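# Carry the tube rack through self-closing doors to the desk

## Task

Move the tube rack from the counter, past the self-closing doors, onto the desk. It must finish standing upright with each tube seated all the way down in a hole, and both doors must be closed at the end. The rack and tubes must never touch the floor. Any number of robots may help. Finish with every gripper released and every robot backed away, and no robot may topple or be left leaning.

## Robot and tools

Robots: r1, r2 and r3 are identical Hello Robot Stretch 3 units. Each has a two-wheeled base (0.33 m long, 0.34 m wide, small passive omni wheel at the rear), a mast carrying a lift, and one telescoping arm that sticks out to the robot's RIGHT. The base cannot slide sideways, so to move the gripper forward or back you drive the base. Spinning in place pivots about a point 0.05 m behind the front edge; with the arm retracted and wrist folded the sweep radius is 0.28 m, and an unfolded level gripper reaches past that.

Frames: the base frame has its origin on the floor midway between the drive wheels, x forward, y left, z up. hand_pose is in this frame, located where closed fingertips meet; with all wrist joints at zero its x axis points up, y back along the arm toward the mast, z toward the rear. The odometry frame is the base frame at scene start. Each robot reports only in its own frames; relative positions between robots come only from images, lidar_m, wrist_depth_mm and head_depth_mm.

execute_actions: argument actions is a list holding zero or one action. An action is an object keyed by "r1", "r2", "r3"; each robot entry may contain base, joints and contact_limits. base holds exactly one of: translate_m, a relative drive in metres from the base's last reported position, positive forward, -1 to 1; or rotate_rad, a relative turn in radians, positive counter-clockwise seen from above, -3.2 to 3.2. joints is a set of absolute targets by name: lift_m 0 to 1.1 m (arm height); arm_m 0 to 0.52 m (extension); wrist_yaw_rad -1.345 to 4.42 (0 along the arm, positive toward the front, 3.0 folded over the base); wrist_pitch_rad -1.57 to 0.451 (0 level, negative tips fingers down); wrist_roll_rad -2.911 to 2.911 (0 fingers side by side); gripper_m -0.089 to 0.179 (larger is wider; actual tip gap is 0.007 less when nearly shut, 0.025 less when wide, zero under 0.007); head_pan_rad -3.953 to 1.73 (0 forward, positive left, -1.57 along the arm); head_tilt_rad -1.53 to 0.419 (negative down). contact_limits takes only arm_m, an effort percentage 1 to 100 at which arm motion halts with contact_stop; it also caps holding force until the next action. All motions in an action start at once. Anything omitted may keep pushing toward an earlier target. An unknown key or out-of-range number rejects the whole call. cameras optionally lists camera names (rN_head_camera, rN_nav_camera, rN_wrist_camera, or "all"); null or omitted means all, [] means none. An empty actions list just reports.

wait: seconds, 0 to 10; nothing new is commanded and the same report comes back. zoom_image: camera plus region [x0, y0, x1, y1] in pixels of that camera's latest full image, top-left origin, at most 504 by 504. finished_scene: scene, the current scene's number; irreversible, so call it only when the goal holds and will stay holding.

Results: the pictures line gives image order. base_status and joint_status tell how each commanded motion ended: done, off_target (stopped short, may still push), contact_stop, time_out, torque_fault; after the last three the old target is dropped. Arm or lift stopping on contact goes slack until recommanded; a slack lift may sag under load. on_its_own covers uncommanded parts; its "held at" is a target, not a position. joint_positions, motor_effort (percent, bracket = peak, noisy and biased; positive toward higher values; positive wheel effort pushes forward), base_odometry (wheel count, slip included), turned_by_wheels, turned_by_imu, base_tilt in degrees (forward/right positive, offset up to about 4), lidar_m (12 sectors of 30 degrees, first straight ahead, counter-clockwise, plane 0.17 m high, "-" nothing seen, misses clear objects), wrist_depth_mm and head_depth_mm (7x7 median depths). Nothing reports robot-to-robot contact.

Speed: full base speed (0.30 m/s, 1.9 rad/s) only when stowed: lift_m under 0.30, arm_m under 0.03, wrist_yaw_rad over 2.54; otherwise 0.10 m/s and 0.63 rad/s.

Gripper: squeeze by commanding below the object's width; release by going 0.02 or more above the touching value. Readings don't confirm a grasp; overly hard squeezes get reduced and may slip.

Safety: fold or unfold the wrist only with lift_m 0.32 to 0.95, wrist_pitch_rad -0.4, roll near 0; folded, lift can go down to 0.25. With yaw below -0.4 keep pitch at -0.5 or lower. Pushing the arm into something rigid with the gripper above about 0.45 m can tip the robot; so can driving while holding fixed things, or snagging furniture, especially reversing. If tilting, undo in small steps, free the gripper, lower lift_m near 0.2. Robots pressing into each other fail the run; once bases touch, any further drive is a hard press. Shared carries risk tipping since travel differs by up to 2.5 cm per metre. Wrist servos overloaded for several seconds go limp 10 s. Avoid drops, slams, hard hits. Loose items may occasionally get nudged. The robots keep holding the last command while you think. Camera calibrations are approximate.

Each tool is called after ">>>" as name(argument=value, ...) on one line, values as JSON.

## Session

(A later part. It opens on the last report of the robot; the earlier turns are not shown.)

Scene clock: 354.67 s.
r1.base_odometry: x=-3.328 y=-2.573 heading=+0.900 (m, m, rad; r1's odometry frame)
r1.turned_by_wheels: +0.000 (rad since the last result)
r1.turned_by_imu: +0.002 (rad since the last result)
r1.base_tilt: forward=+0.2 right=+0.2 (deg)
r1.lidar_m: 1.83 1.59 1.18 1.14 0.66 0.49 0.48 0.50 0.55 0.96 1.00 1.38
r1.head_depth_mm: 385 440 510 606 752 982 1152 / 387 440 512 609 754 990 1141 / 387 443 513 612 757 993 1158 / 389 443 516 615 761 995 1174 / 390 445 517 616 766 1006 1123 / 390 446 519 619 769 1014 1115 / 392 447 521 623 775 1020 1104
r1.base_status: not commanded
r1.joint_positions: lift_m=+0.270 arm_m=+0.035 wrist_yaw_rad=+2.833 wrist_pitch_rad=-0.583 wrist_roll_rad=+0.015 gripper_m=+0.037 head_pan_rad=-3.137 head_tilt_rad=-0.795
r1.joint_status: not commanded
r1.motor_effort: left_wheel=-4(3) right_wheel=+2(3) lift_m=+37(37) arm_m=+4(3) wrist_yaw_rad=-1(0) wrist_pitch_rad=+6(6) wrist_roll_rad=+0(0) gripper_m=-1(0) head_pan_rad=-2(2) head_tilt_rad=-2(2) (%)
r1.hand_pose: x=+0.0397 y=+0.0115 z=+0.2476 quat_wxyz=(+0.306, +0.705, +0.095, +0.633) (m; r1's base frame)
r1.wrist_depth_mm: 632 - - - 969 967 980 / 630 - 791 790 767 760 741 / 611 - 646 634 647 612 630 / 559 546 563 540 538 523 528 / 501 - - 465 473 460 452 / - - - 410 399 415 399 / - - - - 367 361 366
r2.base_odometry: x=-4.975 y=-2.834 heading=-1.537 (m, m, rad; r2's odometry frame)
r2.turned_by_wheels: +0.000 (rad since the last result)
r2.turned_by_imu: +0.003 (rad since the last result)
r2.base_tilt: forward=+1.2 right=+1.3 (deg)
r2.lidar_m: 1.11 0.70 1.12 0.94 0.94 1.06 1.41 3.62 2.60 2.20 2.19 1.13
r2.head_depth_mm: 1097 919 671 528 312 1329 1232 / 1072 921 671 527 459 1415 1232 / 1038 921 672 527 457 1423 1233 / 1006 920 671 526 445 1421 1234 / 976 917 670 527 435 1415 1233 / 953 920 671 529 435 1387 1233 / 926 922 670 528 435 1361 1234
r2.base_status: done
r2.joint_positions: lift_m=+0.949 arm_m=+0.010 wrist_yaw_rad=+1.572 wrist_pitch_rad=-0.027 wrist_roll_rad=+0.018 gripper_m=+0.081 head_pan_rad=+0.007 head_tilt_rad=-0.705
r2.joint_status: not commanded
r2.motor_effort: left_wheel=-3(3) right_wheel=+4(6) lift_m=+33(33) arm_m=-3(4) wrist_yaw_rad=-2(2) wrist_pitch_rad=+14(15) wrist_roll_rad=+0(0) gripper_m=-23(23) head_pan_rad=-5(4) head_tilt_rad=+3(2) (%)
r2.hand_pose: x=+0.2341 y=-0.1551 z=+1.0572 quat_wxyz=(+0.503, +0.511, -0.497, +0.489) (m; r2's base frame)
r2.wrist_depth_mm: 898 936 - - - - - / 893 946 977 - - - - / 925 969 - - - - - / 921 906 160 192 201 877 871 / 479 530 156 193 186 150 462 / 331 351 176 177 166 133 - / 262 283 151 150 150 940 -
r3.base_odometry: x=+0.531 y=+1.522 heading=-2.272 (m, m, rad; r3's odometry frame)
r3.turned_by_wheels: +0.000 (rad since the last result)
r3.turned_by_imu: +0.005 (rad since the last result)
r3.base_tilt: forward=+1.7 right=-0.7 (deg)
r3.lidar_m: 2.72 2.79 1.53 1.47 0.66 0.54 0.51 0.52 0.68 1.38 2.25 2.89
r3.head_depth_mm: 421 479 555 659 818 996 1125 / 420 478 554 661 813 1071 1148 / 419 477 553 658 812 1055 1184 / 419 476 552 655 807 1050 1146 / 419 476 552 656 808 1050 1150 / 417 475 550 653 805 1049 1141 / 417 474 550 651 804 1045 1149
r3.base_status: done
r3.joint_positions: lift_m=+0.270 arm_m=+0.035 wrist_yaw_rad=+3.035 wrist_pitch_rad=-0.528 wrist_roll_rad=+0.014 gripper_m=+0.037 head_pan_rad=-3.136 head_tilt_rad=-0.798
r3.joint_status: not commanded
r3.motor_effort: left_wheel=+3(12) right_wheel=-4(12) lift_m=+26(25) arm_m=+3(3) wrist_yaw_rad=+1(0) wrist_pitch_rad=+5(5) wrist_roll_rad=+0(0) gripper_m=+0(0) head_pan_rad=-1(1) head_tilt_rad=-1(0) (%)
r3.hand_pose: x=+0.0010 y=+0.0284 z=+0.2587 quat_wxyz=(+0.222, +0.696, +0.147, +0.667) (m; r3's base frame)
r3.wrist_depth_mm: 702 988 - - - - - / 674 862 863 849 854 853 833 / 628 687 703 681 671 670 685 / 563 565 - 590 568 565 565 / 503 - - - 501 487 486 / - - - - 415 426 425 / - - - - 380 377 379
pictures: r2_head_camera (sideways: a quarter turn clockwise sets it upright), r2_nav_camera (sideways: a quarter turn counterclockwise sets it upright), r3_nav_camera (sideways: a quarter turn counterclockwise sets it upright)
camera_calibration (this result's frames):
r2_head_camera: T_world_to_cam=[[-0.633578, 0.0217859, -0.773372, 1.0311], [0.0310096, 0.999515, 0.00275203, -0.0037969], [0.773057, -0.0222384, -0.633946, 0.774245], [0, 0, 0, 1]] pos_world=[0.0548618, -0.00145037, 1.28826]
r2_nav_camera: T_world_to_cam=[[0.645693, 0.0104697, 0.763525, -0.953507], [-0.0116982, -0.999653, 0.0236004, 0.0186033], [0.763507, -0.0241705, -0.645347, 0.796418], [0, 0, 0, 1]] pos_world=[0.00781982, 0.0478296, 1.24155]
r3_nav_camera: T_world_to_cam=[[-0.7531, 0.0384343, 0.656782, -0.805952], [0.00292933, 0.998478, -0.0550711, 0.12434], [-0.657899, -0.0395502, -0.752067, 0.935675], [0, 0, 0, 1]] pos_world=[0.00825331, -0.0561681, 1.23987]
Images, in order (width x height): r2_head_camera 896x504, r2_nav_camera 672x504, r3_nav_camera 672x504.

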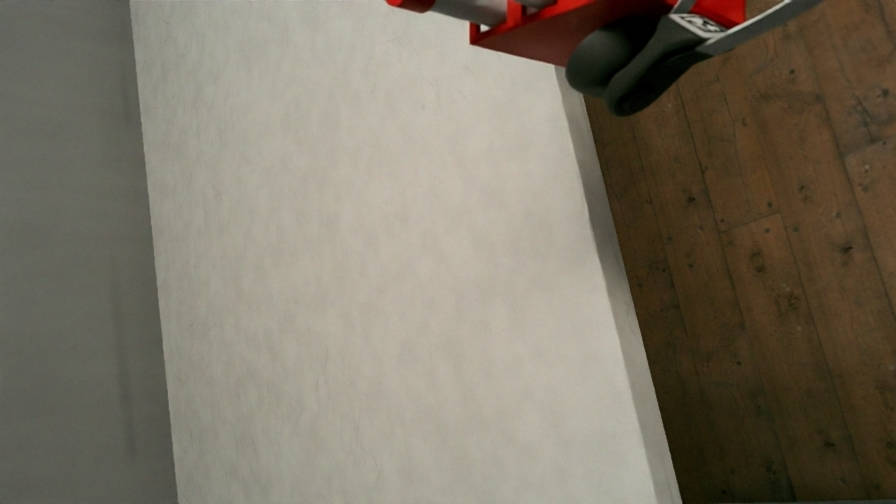

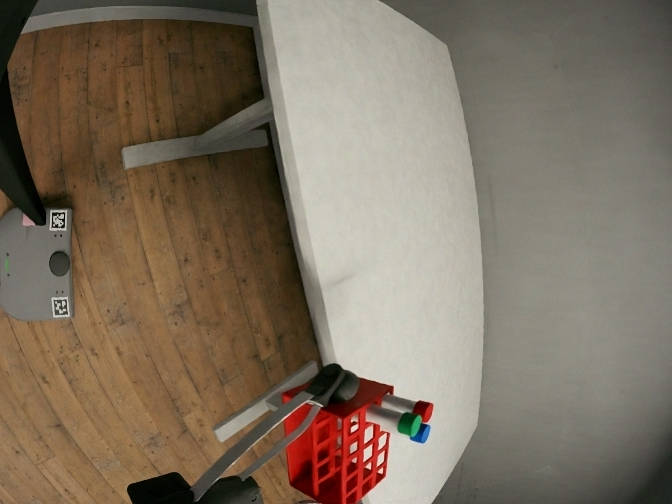

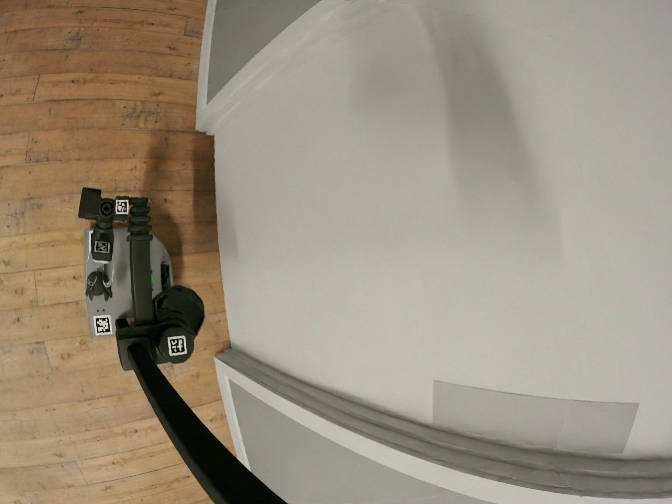

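>>> execute_actions(actions=[{"r2":{"base":{"rotate_rad":0.22}}}], cameras=[])

>>> execute_actions(actions=[{"r2":{"base":{"translate_m":0.24},"joints":{"lift_m":0.91,"head_tilt_rad":-1.2}}}], cameras=[])

>>> execute_actions(actions=[{"r2":{"joints":{"lift_m":0.881}}}], cameras=["r2_nav_camera","r2_wrist_camera"])

Scene clock: 365.40 s.
r1.base_odometry: x=-3.328 y=-2.573 heading=+0.900 (m, m, rad; r1's odometry frame)
r1.turned_by_wheels: +0.000 (rad since the last result)
r1.turned_by_imu: +0.001 (rad since the last result)
r1.base_tilt: forward=+0.2 right=+0.1 (deg)
r1.lidar_m: 1.83 1.60 1.18 1.14 0.66 0.49 0.48 0.50 0.55 0.96 1.00 1.38
r1.head_depth_mm: 385 439 510 607 748 979 1154 / 386 441 512 609 752 986 1146 / 387 442 514 613 757 991 1159 / 389 443 515 615 760 998 1170 / 390 445 517 616 766 1006 1127 / 391 447 519 620 771 1019 1117 / 391 448 522 622 773 1024 1111
r1.base_status: not commanded
r1.joint_positions: lift_m=+0.270 arm_m=+0.035 wrist_yaw_rad=+2.833 wrist_pitch_rad=-0.583 wrist_roll_rad=+0.015 gripper_m=+0.037 head_pan_rad=-3.137 head_tilt_rad=-0.795
r1.joint_status: not commanded
r1.motor_effort: left_wheel=-4(4) right_wheel=+3(2) lift_m=+37(37) arm_m=+3(3) wrist_yaw_rad=-1(0) wrist_pitch_rad=+6(6) wrist_roll_rad=-1(0) gripper_m=-1(0) head_pan_rad=-2(2) head_tilt_rad=-2(2) (%)
r1.hand_pose: x=+0.0397 y=+0.0115 z=+0.2476 quat_wxyz=(+0.306, +0.705, +0.095, +0.633) (m; r1's base frame)
r1.wrist_depth_mm: 638 - - - 973 989 969 / 633 - 774 776 739 790 774 / 605 - 657 640 640 635 628 / 556 551 563 541 536 528 535 / 498 - - 472 475 452 461 / - - - 412 400 411 404 / - - - - 365 371 360
r2.base_odometry: x=-4.975 y=-2.834 heading=-1.318 (m, m, rad; r2's odometry frame)
r2.turned_by_wheels: +0.220 (rad since the last result)
r2.turned_by_imu: +0.222 (rad since the last result)
r2.base_tilt: forward=+1.1 right=+1.3 (deg)
r2.lidar_m: 1.11 0.70 1.00 0.94 0.96 1.24 1.51 3.40 2.34 2.19 1.13 1.18
r2.head_depth_mm: 983 919 672 528 312 1329 1229 / 982 917 671 528 445 1425 1223 / 972 917 669 529 435 1425 1236 / 964 920 669 527 436 1406 1238 / 956 923 670 528 435 1415 1235 / 947 924 669 526 435 1411 1232 / 943 926 671 528 435 1165 1213
r2.base_status: done
r2.joint_positions: lift_m=+0.949 arm_m=+0.010 wrist_yaw_rad=+1.572 wrist_pitch_rad=-0.027 wrist_roll_rad=+0.018 gripper_m=+0.081 head_pan_rad=+0.007 head_tilt_rad=-0.705
r2.joint_status: not commanded
r2.motor_effort: left_wheel=-2(5) right_wheel=+4(7) lift_m=+33(33) arm_m=-3(3) wrist_yaw_rad=-2(2) wrist_pitch_rad=+15(15) wrist_roll_rad=+0(0) gripper_m=-24(24) head_pan_rad=-6(4) head_tilt_rad=+2(3) (%)
r2.hand_pose: x=+0.2341 y=-0.1551 z=+1.0572 quat_wxyz=(+0.503, +0.511, -0.497, +0.489) (m; r2's base frame)
r2.wrist_depth_mm: - - - 975 - - - / - - 987 - - - - / - - - - - - - / - 879 160 191 200 859 850 / 476 533 157 191 186 150 468 / 327 351 175 177 166 134 335 / 268 269 151 150 150 277 522
r3.base_odometry: x=+0.531 y=+1.522 heading=-2.272 (m, m, rad; r3's odometry frame)
r3.turned_by_wheels: +0.000 (rad since the last result)
r3.turned_by_imu: +0.001 (rad since the last result)
r3.base_tilt: forward=+1.7 right=-0.7 (deg)
r3.lidar_m: 2.72 2.78 1.53 1.44 0.66 0.54 0.51 0.52 0.68 1.39 2.25 2.89
r3.head_depth_mm: 420 477 555 660 817 1000 1128 / 419 478 553 659 810 1064 1145 / 419 478 554 659 810 1058 1180 / 418 477 552 657 807 1056 1146 / 418 475 551 655 807 1052 1149 / 417 475 550 654 804 1047 1149 / 417 474 550 651 803 1044 1145
r3.base_status: not commanded
r3.joint_positions: lift_m=+0.270 arm_m=+0.035 wrist_yaw_rad=+3.035 wrist_pitch_rad=-0.528 wrist_roll_rad=+0.014 gripper_m=+0.037 head_pan_rad=-3.136 head_tilt_rad=-0.798
r3.joint_status: not commanded
r3.motor_effort: left_wheel=+3(3) right_wheel=-4(4) lift_m=+25(25) arm_m=+4(3) wrist_yaw_rad=+0(0) wrist_pitch_rad=+5(5) wrist_roll_rad=+0(0) gripper_m=+0(0) head_pan_rad=-4(3) head_tilt_rad=+0(1) (%)
r3.hand_pose: x=+0.0010 y=+0.0284 z=+0.2587 quat_wxyz=(+0.222, +0.696, +0.147, +0.667) (m; r3's base frame)
r3.wrist_depth_mm: 705 - - - - - - / 672 850 851 868 839 849 840 / 631 684 698 694 685 677 674 / 564 564 - 593 569 568 569 / 507 - - - 500 487 489 / - - - - 417 428 425 / - - - - 378 377 381
pictures: none
No camera images: the call's "cameras" was empty. Leave "cameras" out to get every camera's image.

Scene clock: 368.80 s.
r1.base_odometry: x=-3.328 y=-2.573 heading=+0.900 (m, m, rad; r1's odometry frame)
r1.turned_by_wheels: +0.000 (rad since the last result)
r1.turned_by_imu: +0.001 (rad since the last result)
r1.base_tilt: forward=+0.2 right=+0.2 (deg)
r1.lidar_m: 1.83 1.59 1.18 1.14 0.66 0.49 0.48 0.50 0.55 0.96 1.00 1.38
r1.head_depth_mm: 385 439 509 605 749 978 1149 / 387 441 511 607 753 983 1138 / 387 441 513 610 757 993 1161 / 389 443 516 614 761 1002 1170 / 389 446 517 617 767 1004 1127 / 390 446 519 620 770 1013 1117 / 392 446 520 622 774 1020 1106
r1.base_status: not commanded
r1.joint_positions: lift_m=+0.270 arm_m=+0.035 wrist_yaw_rad=+2.833 wrist_pitch_rad=-0.583 wrist_roll_rad=+0.015 gripper_m=+0.037 head_pan_rad=-3.137 head_tilt_rad=-0.795
r1.joint_status: not commanded
r1.motor_effort: left_wheel=-4(4) right_wheel=+3(3) lift_m=+37(37) arm_m=+3(3) wrist_yaw_rad=-1(1) wrist_pitch_rad=+6(6) wrist_roll_rad=-1(0) gripper_m=-1(0) head_pan_rad=-2(2) head_tilt_rad=-2(1) (%)
r1.hand_pose: x=+0.0397 y=+0.0115 z=+0.2476 quat_wxyz=(+0.306, +0.705, +0.095, +0.633) (m; r1's base frame)
r1.wrist_depth_mm: 639 - - - 975 950 962 / 638 - 805 785 763 750 763 / 611 - 647 636 623 617 618 / 555 557 560 539 533 531 525 / 511 - - 477 474 466 463 / - - - 418 406 413 409 / - - - - 372 371 367
r2.base_odometry: x=-4.915 y=-3.067 heading=-1.318 (m, m, rad; r2's odometry frame)
r2.turned_by_wheels: +0.000 (rad since the last result)
r2.turned_by_imu: +0.001 (rad since the last result)
r2.base_tilt: forward=+1.1 right=+1.3 (deg)
r2.lidar_m: 0.87 0.49 1.02 0.96 0.98 1.27 1.74 3.34 2.31 2.17 1.00 0.92
r2.head_depth_mm: 443 302 329 345 321 1192 1132 / 442 407 368 344 321 1192 1138 / 441 404 372 344 321 1192 - / 442 403 372 344 321 324 - / 441 403 371 343 320 308 - / 440 404 371 343 319 1170 1151 / 440 402 370 343 319 1172 1133
r2.base_status: done
r2.joint_positions: lift_m=+0.910 arm_m=+0.010 wrist_yaw_rad=+1.572 wrist_pitch_rad=-0.027 wrist_roll_rad=+0.018 gripper_m=+0.081 head_pan_rad=+0.007 head_tilt_rad=-1.185
r2.joint_status: all done
r2.motor_effort: left_wheel=-3(3) right_wheel=+3(7) lift_m=+16(29) arm_m=-3(4) wrist_yaw_rad=-2(2) wrist_pitch_rad=+15(15) wrist_roll_rad=+0(0) gripper_m=-24(23) head_pan_rad=-5(4) head_tilt_rad=-6(35) (%)
r2.hand_pose: x=+0.2341 y=-0.1551 z=+1.0181 quat_wxyz=(+0.503, +0.511, -0.497, +0.489) (m; r2's base frame)
r2.wrist_depth_mm: 736 768 762 761 775 795 800 / 756 767 782 790 784 805 827 / 774 812 770 813 824 862 838 / 696 685 160 191 200 638 637 / 367 400 156 192 187 149 355 / 251 265 175 176 166 133 253 / 199 191 150 151 150 179 188
r3.base_odometry: x=+0.531 y=+1.522 heading=-2.272 (m, m, rad; r3's odometry frame)
r3.turned_by_wheels: +0.000 (rad since the last result)
r3.turned_by_imu: +0.001 (rad since the last result)
r3.base_tilt: forward=+1.7 right=-0.8 (deg)
r3.lidar_m: 2.72 2.78 2.56 1.68 0.66 0.54 0.51 0.52 0.68 1.38 2.24 2.87
r3.head_depth_mm: 420 479 555 660 816 998 1123 / 420 477 554 660 814 1060 1147 / 419 477 553 657 810 1056 1179 / 418 477 552 657 810 1052 1145 / 417 476 550 655 807 1055 1149 / 417 475 550 654 805 1049 1149 / 416 474 549 652 804 1043 1152
r3.base_status: not commanded
r3.joint_positions: lift_m=+0.270 arm_m=+0.035 wrist_yaw_rad=+3.035 wrist_pitch_rad=-0.528 wrist_roll_rad=+0.014 gripper_m=+0.037 head_pan_rad=-3.136 head_tilt_rad=-0.798
r3.joint_status: not commanded
r3.motor_effort: left_wheel=+3(3) right_wheel=-3(4) lift_m=+25(25) arm_m=+3(3) wrist_yaw_rad=+1(1) wrist_pitch_rad=+5(5) wrist_roll_rad=+0(0) gripper_m=+0(0) head_pan_rad=-2(3) head_tilt_rad=+0(1) (%)
r3.hand_pose: x=+0.0010 y=+0.0284 z=+0.2587 quat_wxyz=(+0.222, +0.696, +0.147, +0.667) (m; r3's base frame)
r3.wrist_depth_mm: 707 990 - - - - - / 671 868 862 851 846 842 845 / 637 678 696 679 690 675 677 / 558 574 - 590 566 565 566 / 507 - - - 500 485 487 / - - - - 415 425 425 / - - - - 378 378 381
pictures: none
No camera images: the call's "cameras" was empty. Leave "cameras" out to get every camera's image.

Scene clock: 369.87 s.
r1.base_odometry: x=-3.328 y=-2.573 heading=+0.900 (m, m, rad; r1's odometry frame)
r1.turned_by_wheels: +0.000 (rad since the last result)
r1.turned_by_imu: +0.000 (rad since the last result)
r1.base_tilt: forward=+0.2 right=+0.2 (deg)
r1.lidar_m: 1.84 1.59 1.18 1.14 0.66 0.49 0.48 0.50 0.55 0.95 1.00 1.38
r1.head_depth_mm: 385 439 509 607 748 979 1146 / 387 440 511 609 756 988 1150 / 388 442 514 611 757 992 1159 / 389 443 515 614 762 1000 1170 / 389 445 517 616 765 1008 1125 / 390 447 518 620 770 1015 1117 / 392 447 520 623 774 1021 1105
r1.base_status: not commanded
r1.joint_positions: lift_m=+0.270 arm_m=+0.035 wrist_yaw_rad=+2.833 wrist_pitch_rad=-0.583 wrist_roll_rad=+0.015 gripper_m=+0.037 head_pan_rad=-3.137 head_tilt_rad=-0.795
r1.joint_status: not commanded
r1.motor_effort: left_wheel=-4(3) right_wheel=+3(2) lift_m=+37(37) arm_m=+3(4) wrist_yaw_rad=+0(0) wrist_pitch_rad=+6(6) wrist_roll_rad=-1(0) gripper_m=-1(0) head_pan_rad=-2(2) head_tilt_rad=-1(2) (%)
r1.hand_pose: x=+0.0397 y=+0.0115 z=+0.2476 quat_wxyz=(+0.306, +0.705, +0.095, +0.633) (m; r1's base frame)
r1.wrist_depth_mm: 642 - - - 981 975 942 / 631 - 782 742 753 771 740 / 622 - 621 630 620 628 621 / 539 552 569 538 538 542 525 / 504 - - 464 484 465 463 / - - - 413 407 412 402 / - - - - 367 366 364
r2.base_odometry: x=-4.915 y=-3.067 heading=-1.318 (m, m, rad; r2's odometry frame)
r2.turned_by_wheels: +0.000 (rad since the last result)
r2.turned_by_imu: +0.000 (rad since the last result)
r2.base_tilt: forward=+1.0 right=+1.3 (deg)
r2.lidar_m: 0.87 0.49 1.02 0.96 0.98 1.27 1.75 3.36 2.31 2.18 1.00 0.92
r2.head_depth_mm: 444 306 318 345 322 1188 1130 / 443 405 364 345 321 1184 1133 / 443 405 373 345 321 1192 - / 441 404 372 344 320 1202 - / 441 403 371 343 321 308 - / 440 403 371 344 321 1164 1137 / 441 402 370 343 320 1166 1139
r2.base_status: not commanded
r2.joint_positions: lift_m=+0.882 arm_m=+0.010 wrist_yaw_rad=+1.572 wrist_pitch_rad=-0.009 wrist_roll_rad=+0.018 gripper_m=+0.081 head_pan_rad=+0.007 head_tilt_rad=-1.185
r2.joint_status: lift_m contact_stop (moved -0.029 of -0.029)
r2.on_its_own: lift_m is slack since a contact_stop, until your next command for it
r2.motor_effort: left_wheel=-1(3) right_wheel=+9(9) lift_m=+24(23) arm_m=-3(3) wrist_yaw_rad=-1(3) wrist_pitch_rad=+5(14) wrist_roll_rad=-1(1) gripper_m=-23(24) head_pan_rad=-4(4) head_tilt_rad=-6(6) (%)
r2.hand_pose: x=+0.2347 y=-0.1551 z=+0.9942 quat_wxyz=(+0.498, +0.507, -0.502, +0.493) (m; r2's base frame)
r2.wrist_depth_mm: 756 768 775 766 783 787 791 / 761 789 790 792 820 827 821 / 788 791 188 796 817 840 843 / 613 615 160 192 200 576 580 / 310 343 156 193 185 149 300 / 207 222 175 177 166 134 210 / - 155 151 150 150 148 154
r3.base_odometry: x=+0.531 y=+1.522 heading=-2.272 (m, m, rad; r3's odometry frame)
r3.turned_by_wheels: +0.000 (rad since the last result)
r3.turned_by_imu: +0.000 (rad since the last result)
r3.base_tilt: forward=+1.7 right=-0.7 (deg)
r3.lidar_m: 2.71 2.79 2.56 1.68 0.66 0.53 0.51 0.52 0.68 1.38 2.24 2.88
r3.head_depth_mm: 420 480 555 659 814 996 1127 / 420 478 554 660 813 1064 1148 / 419 477 553 657 811 1058 1178 / 419 477 552 657 808 1056 1147 / 419 476 551 655 807 1052 1149 / 417 475 550 654 806 1045 1150 / 416 474 548 653 805 1049 1154
r3.base_status: not commanded
r3.joint_positions: lift_m=+0.270 arm_m=+0.035 wrist_yaw_rad=+3.035 wrist_pitch_rad=-0.528 wrist_roll_rad=+0.014 gripper_m=+0.037 head_pan_rad=-3.136 head_tilt_rad=-0.798
r3.joint_status: not commanded
r3.motor_effort: left_wheel=+3(3) right_wheel=-4(4) lift_m=+25(25) arm_m=+3(3) wrist_yaw_rad=+1(0) wrist_pitch_rad=+5(5) wrist_roll_rad=+0(0) gripper_m=+0(0) head_pan_rad=-3(3) head_tilt_rad=-1(1) (%)
r3.hand_pose: x=+0.0010 y=+0.0284 z=+0.2587 quat_wxyz=(+0.222, +0.696, +0.147, +0.667) (m; r3's base frame)
r3.wrist_depth_mm: 707 994 - - - - - / 676 859 848 838 848 851 829 / 634 672 684 681 678 688 678 / 556 569 - 592 572 568 572 / 503 - - - 502 486 482 / - - - - 416 424 426 / - - - - 379 380 380
pictures: r2_nav_camera (sideways: a quarter turn counterclockwise sets it upright), r2_wrist_camera
camera_calibration (this result's frames):
r2_nav_camera: T_world_to_cam=[[0.925641, 0.012305, 0.378202, -0.453203], [0.00123115, -0.999564, 0.029508, 0.0108503], [0.3784, -0.0268482, -0.925253, 1.16267], [0, 0, 0, 1]] pos_world=[-0.0204659, 0.0476379, 1.24685]
r2_wrist_camera: T_world_to_cam=[[0.030053, -0.999451, -0.0139826, -0.143666], [-0.198689, 0.0077364, -0.980032, 1.04839], [0.979602, 0.0322311, -0.198347, 0.133357], [0, 0, 0, 1]] pos_world=[0.0819833, -0.155996, 1.05189]
Images, in order (width x height): r2_nav_camera 672x504, r2_wrist_camera 644x364.

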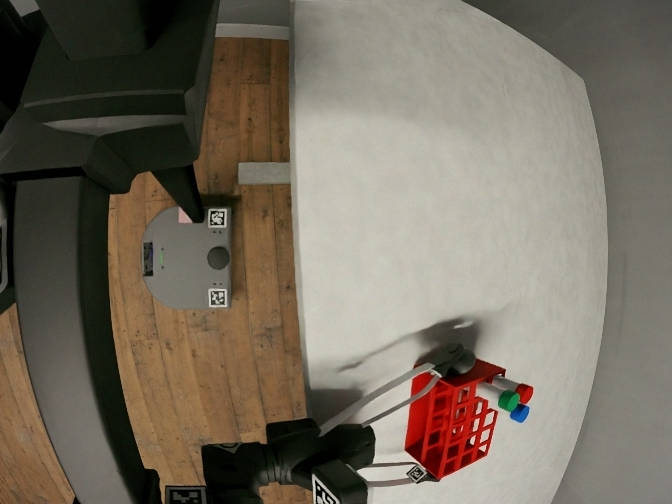

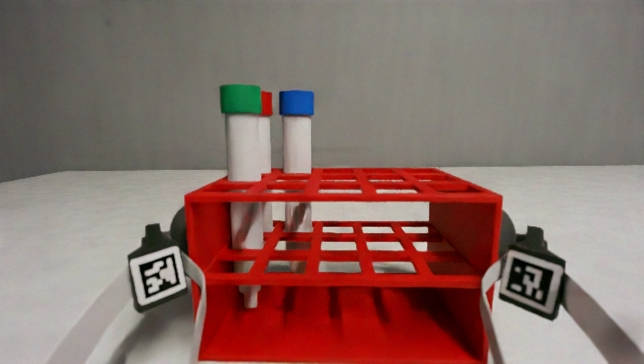

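>>> execute_actions(actions=[{"r2":{"joints":{"lift_m":0.885,"gripper_m":0.179}}}], cameras=[])

>>> execute_actions(actions=[{"r2":{"base":{"translate_m":-0.45}}}], cameras=["r2_wrist_camera"])

Scene clock: 375.53 s.
r1.base_odometry: x=-3.328 y=-2.573 heading=+0.900 (m, m, rad; r1's odometry frame)
r1.turned_by_wheels: +0.000 (rad since the last result)
r1.turned_by_imu: +0.001 (rad since the last result)
r1.base_tilt: forward=+0.2 right=+0.1 (deg)
r1.lidar_m: 1.83 1.59 1.18 1.14 0.66 0.49 0.48 0.50 0.55 0.96 1.00 1.38
r1.head_depth_mm: 386 438 510 605 750 980 1150 / 387 440 512 610 754 984 1140 / 388 441 513 612 757 995 1162 / 388 443 516 615 760 1003 1172 / 390 445 517 617 764 1010 1129 / 391 446 518 620 770 1015 1118 / 391 448 520 622 773 1020 1107
r1.base_status: not commanded
r1.joint_positions: lift_m=+0.270 arm_m=+0.035 wrist_yaw_rad=+2.833 wrist_pitch_rad=-0.583 wrist_roll_rad=+0.015 gripper_m=+0.037 head_pan_rad=-3.137 head_tilt_rad=-0.795
r1.joint_status: not commanded
r1.motor_effort: left_wheel=-3(3) right_wheel=+3(2) lift_m=+37(37) arm_m=+4(3) wrist_yaw_rad=-1(0) wrist_pitch_rad=+6(6) wrist_roll_rad=+0(0) gripper_m=+0(0) head_pan_rad=-2(2) head_tilt_rad=-2(2) (%)
r1.hand_pose: x=+0.0397 y=+0.0115 z=+0.2476 quat_wxyz=(+0.306, +0.705, +0.095, +0.633) (m; r1's base frame)
r1.wrist_depth_mm: 640 - - - 984 982 978 / 636 - 800 779 785 770 736 / 615 - 634 636 619 623 620 / 564 544 578 541 538 524 532 / 499 - - 466 470 464 459 / - - - 416 409 403 402 / - - - - 369 368 363
r2.base_odometry: x=-4.915 y=-3.067 heading=-1.318 (m, m, rad; r2's odometry frame)
r2.turned_by_wheels: +0.000 (rad since the last result)
r2.turned_by_imu: +0.000 (rad since the last result)
r2.base_tilt: forward=+1.1 right=+1.3 (deg)
r2.lidar_m: 0.87 0.49 1.02 0.96 0.98 1.27 1.75 3.36 2.31 2.17 1.00 0.92
r2.head_depth_mm: 444 306 318 345 318 1185 1135 / 443 405 369 345 321 1186 1130 / 442 404 372 344 321 1191 - / 442 403 371 344 321 1195 - / 441 403 371 344 320 308 - / 441 403 371 344 320 1173 1151 / 439 402 371 343 319 1169 1134
r2.base_status: not commanded
r2.joint_positions: lift_m=+0.884 arm_m=+0.010 wrist_yaw_rad=+1.572 wrist_pitch_rad=-0.020 wrist_roll_rad=+0.018 gripper_m=+0.179 head_pan_rad=+0.007 head_tilt_rad=-1.186
r2.joint_status: all done
r2.motor_effort: left_wheel=-1(3) right_wheel=+3(9) lift_m=+33(34) arm_m=-3(3) wrist_yaw_rad=-2(2) wrist_pitch_rad=+11(11) wrist_roll_rad=+0(1) gripper_m=+0(97) head_pan_rad=-5(4) head_tilt_rad=-6(8) (%)
r2.hand_pose: x=+0.2343 y=-0.1551 z=+0.9940 quat_wxyz=(+0.501, +0.510, -0.499, +0.490) (m; r2's base frame)
r2.wrist_depth_mm: 728 745 749 763 775 785 802 / 779 773 774 780 797 816 830 / 798 791 805 794 824 837 875 / 575 570 160 191 414 544 543 / 303 334 155 193 183 149 323 / 220 193 165 176 165 150 - / 148 156 151 150 150 149 147
r3.base_odometry: x=+0.531 y=+1.522 heading=-2.272 (m, m, rad; r3's odometry frame)
r3.turned_by_wheels: +0.000 (rad since the last result)
r3.turned_by_imu: +0.001 (rad since the last result)
r3.base_tilt: forward=+1.7 right=-0.7 (deg)
r3.lidar_m: 2.72 2.78 2.56 1.68 0.66 0.54 0.51 0.52 0.68 1.38 2.24 2.88
r3.head_depth_mm: 420 478 555 661 816 999 1129 / 420 477 555 662 815 1063 1145 / 419 477 553 658 812 1059 1179 / 418 477 552 658 811 1054 1148 / 417 476 551 655 806 1046 1145 / 418 474 550 654 806 1045 1146 / 416 473 547 651 802 1044 1146
r3.base_status: not commanded
r3.joint_positions: lift_m=+0.270 arm_m=+0.035 wrist_yaw_rad=+3.035 wrist_pitch_rad=-0.528 wrist_roll_rad=+0.014 gripper_m=+0.037 head_pan_rad=-3.136 head_tilt_rad=-0.798
r3.joint_status: not commanded
r3.motor_effort: left_wheel=+3(3) right_wheel=-4(4) lift_m=+25(25) arm_m=+3(3) wrist_yaw_rad=+0(0) wrist_pitch_rad=+5(5) wrist_roll_rad=+0(0) gripper_m=+0(0) head_pan_rad=-3(3) head_tilt_rad=-1(1) (%)
r3.hand_pose: x=+0.0010 y=+0.0284 z=+0.2587 quat_wxyz=(+0.222, +0.696, +0.147, +0.667) (m; r3's base frame)
r3.wrist_depth_mm: 710 - - - - - - / 673 850 848 842 838 849 849 / 640 685 692 689 683 677 673 / 563 573 - 586 564 568 563 / 510 - - - 503 490 486 / - - - - 416 423 424 / - - - - 377 378 381
pictures: none
No camera images: the call's "cameras" was empty. Leave "cameras" out to get every camera's image.

Scene clock: 381.40 s.
r1.base_odometry: x=-3.328 y=-2.573 heading=+0.900 (m, m, rad; r1's odometry frame)
r1.turned_by_wheels: +0.000 (rad since the last result)
r1.turned_by_imu: +0.001 (rad since the last result)
r1.base_tilt: forward=+0.2 right=+0.2 (deg)
r1.lidar_m: 1.83 1.59 1.18 1.14 0.66 0.49 0.48 0.50 0.55 0.96 0.99 1.38
r1.head_depth_mm: 385 440 510 607 749 986 1145 / 387 440 511 609 752 984 1145 / 388 442 514 611 759 993 1158 / 389 443 515 615 761 1001 1172 / 389 445 517 618 764 1007 1128 / 391 446 518 620 771 1016 1122 / 392 447 521 624 773 1019 1106
r1.base_status: not commanded
r1.joint_positions: lift_m=+0.270 arm_m=+0.035 wrist_yaw_rad=+2.833 wrist_pitch_rad=-0.583 wrist_roll_rad=+0.015 gripper_m=+0.037 head_pan_rad=-3.137 head_tilt_rad=-0.795
r1.joint_status: not commanded
r1.motor_effort: left_wheel=-4(3) right_wheel=+2(2) lift_m=+37(37) arm_m=+4(4) wrist_yaw_rad=-1(1) wrist_pitch_rad=+6(6) wrist_roll_rad=-1(0) gripper_m=-1(0) head_pan_rad=-2(2) head_tilt_rad=-2(2) (%)
r1.hand_pose: x=+0.0397 y=+0.0115 z=+0.2476 quat_wxyz=(+0.306, +0.705, +0.095, +0.633) (m; r1's base frame)
r1.wrist_depth_mm: 643 - - - 956 936 930 / 635 - 797 771 758 753 747 / 617 - 646 637 629 609 620 / 554 555 562 533 539 525 534 / 505 - - 476 480 458 457 / - - - 415 402 404 408 / - - - - 365 361 366
r2.base_odometry: x=-5.027 y=-2.631 heading=-1.318 (m, m, rad; r2's odometry frame)
r2.turned_by_wheels: +0.000 (rad since the last result)
r2.turned_by_imu: -0.002 (rad since the last result)
r2.base_tilt: forward=+1.1 right=+1.3 (deg)
r2.lidar_m: 1.32 0.89 0.98 0.92 0.94 1.22 2.78 3.42 2.36 2.21 1.30 1.28
r2.head_depth_mm: 1519 1635 1500 1381 1273 1211 1132 / 1506 1630 1534 1391 1296 1208 1134 / 1496 1629 1496 1390 1292 1216 - / 1484 1620 1488 1384 1281 1216 - / 1473 1620 1496 1395 1290 1215 - / 1448 1598 1463 1368 1286 1211 1154 / 1373 1212 1472 1371 1284 1205 1145
r2.base_status: done
r2.joint_positions: lift_m=+0.884 arm_m=+0.010 wrist_yaw_rad=+1.572 wrist_pitch_rad=-0.020 wrist_roll_rad=+0.018 gripper_m=+0.179 head_pan_rad=+0.007 head_tilt_rad=-1.186
r2.joint_status: not commanded
r2.motor_effort: left_wheel=-2(6) right_wheel=+3(4) lift_m=+33(33) arm_m=-3(3) wrist_yaw_rad=-1(1) wrist_pitch_rad=+11(11) wrist_roll_rad=+0(0) gripper_m=+0(1) head_pan_rad=-4(4) head_tilt_rad=-6(6) (%)
r2.hand_pose: x=+0.2343 y=-0.1551 z=+0.9940 quat_wxyz=(+0.501, +0.510, -0.499, +0.490) (m; r2's base frame)
r2.wrist_depth_mm: - - - - - - - / - - - - - - - / - - - - - - - / 572 570 564 566 549 546 539 / - - - - - - - / - 964 - - - - - / - - - - - - -
r3.base_odometry: x=+0.531 y=+1.522 heading=-2.272 (m, m, rad; r3's odometry frame)
r3.turned_by_wheels: +0.000 (rad since the last result)
r3.turned_by_imu: +0.001 (rad since the last result)
r3.base_tilt: forward=+1.8 right=-0.8 (deg)
r3.lidar_m: 2.72 2.77 1.32 1.23 0.66 0.54 0.51 0.52 0.68 1.38 2.25 2.87
r3.head_depth_mm: 420 480 556 662 819 999 1131 / 420 478 554 660 816 1064 1144 / 419 476 553 657 811 1056 1175 / 419 477 552 657 809 1054 1147 / 418 475 552 654 807 1052 1156 / 417 474 550 655 805 1045 1147 / 417 473 549 652 803 1046 1147
r3.base_status: not commanded
r3.joint_positions: lift_m=+0.270 arm_m=+0.035 wrist_yaw_rad=+3.035 wrist_pitch_rad=-0.528 wrist_roll_rad=+0.014 gripper_m=+0.037 head_pan_rad=-3.136 head_tilt_rad=-0.798
r3.joint_status: not commanded
r3.motor_effort: left_wheel=+3(4) right_wheel=-4(4) lift_m=+26(25) arm_m=+3(4) wrist_yaw_rad=+0(0) wrist_pitch_rad=+5(5) wrist_roll_rad=+0(0) gripper_m=-1(0) head_pan_rad=-3(2) head_tilt_rad=-1(1) (%)
r3.hand_pose: x=+0.0010 y=+0.0284 z=+0.2587 quat_wxyz=(+0.222, +0.696, +0.147, +0.667) (m; r3's base frame)
r3.wrist_depth_mm: 706 985 - - - - - / 670 853 841 846 858 844 865 / 632 691 690 682 683 675 682 / 562 569 - 587 567 569 566 / 502 - - - 503 491 484 / - - - - 412 427 425 / - - - - 378 377 377
pictures: r2_wrist_camera
camera_calibration (this result's frames):
r2_wrist_camera: T_world_to_cam=[[0.0298727, -0.999451, -0.0143058, -0.143302], [-0.209575, 0.00773137, -0.977762, 1.04841], [0.977336, 0.0322065, -0.209229, 0.144962], [0, 0, 0, 1]] pos_world=[0.0823249, -0.155998, 1.05338]
Images, in order (width x height): r2_wrist_camera 644x364.

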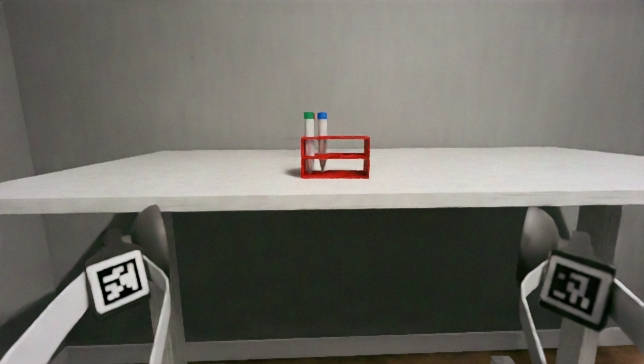

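>>> finished_scene(scene=2)

The scene is finished: the task was done.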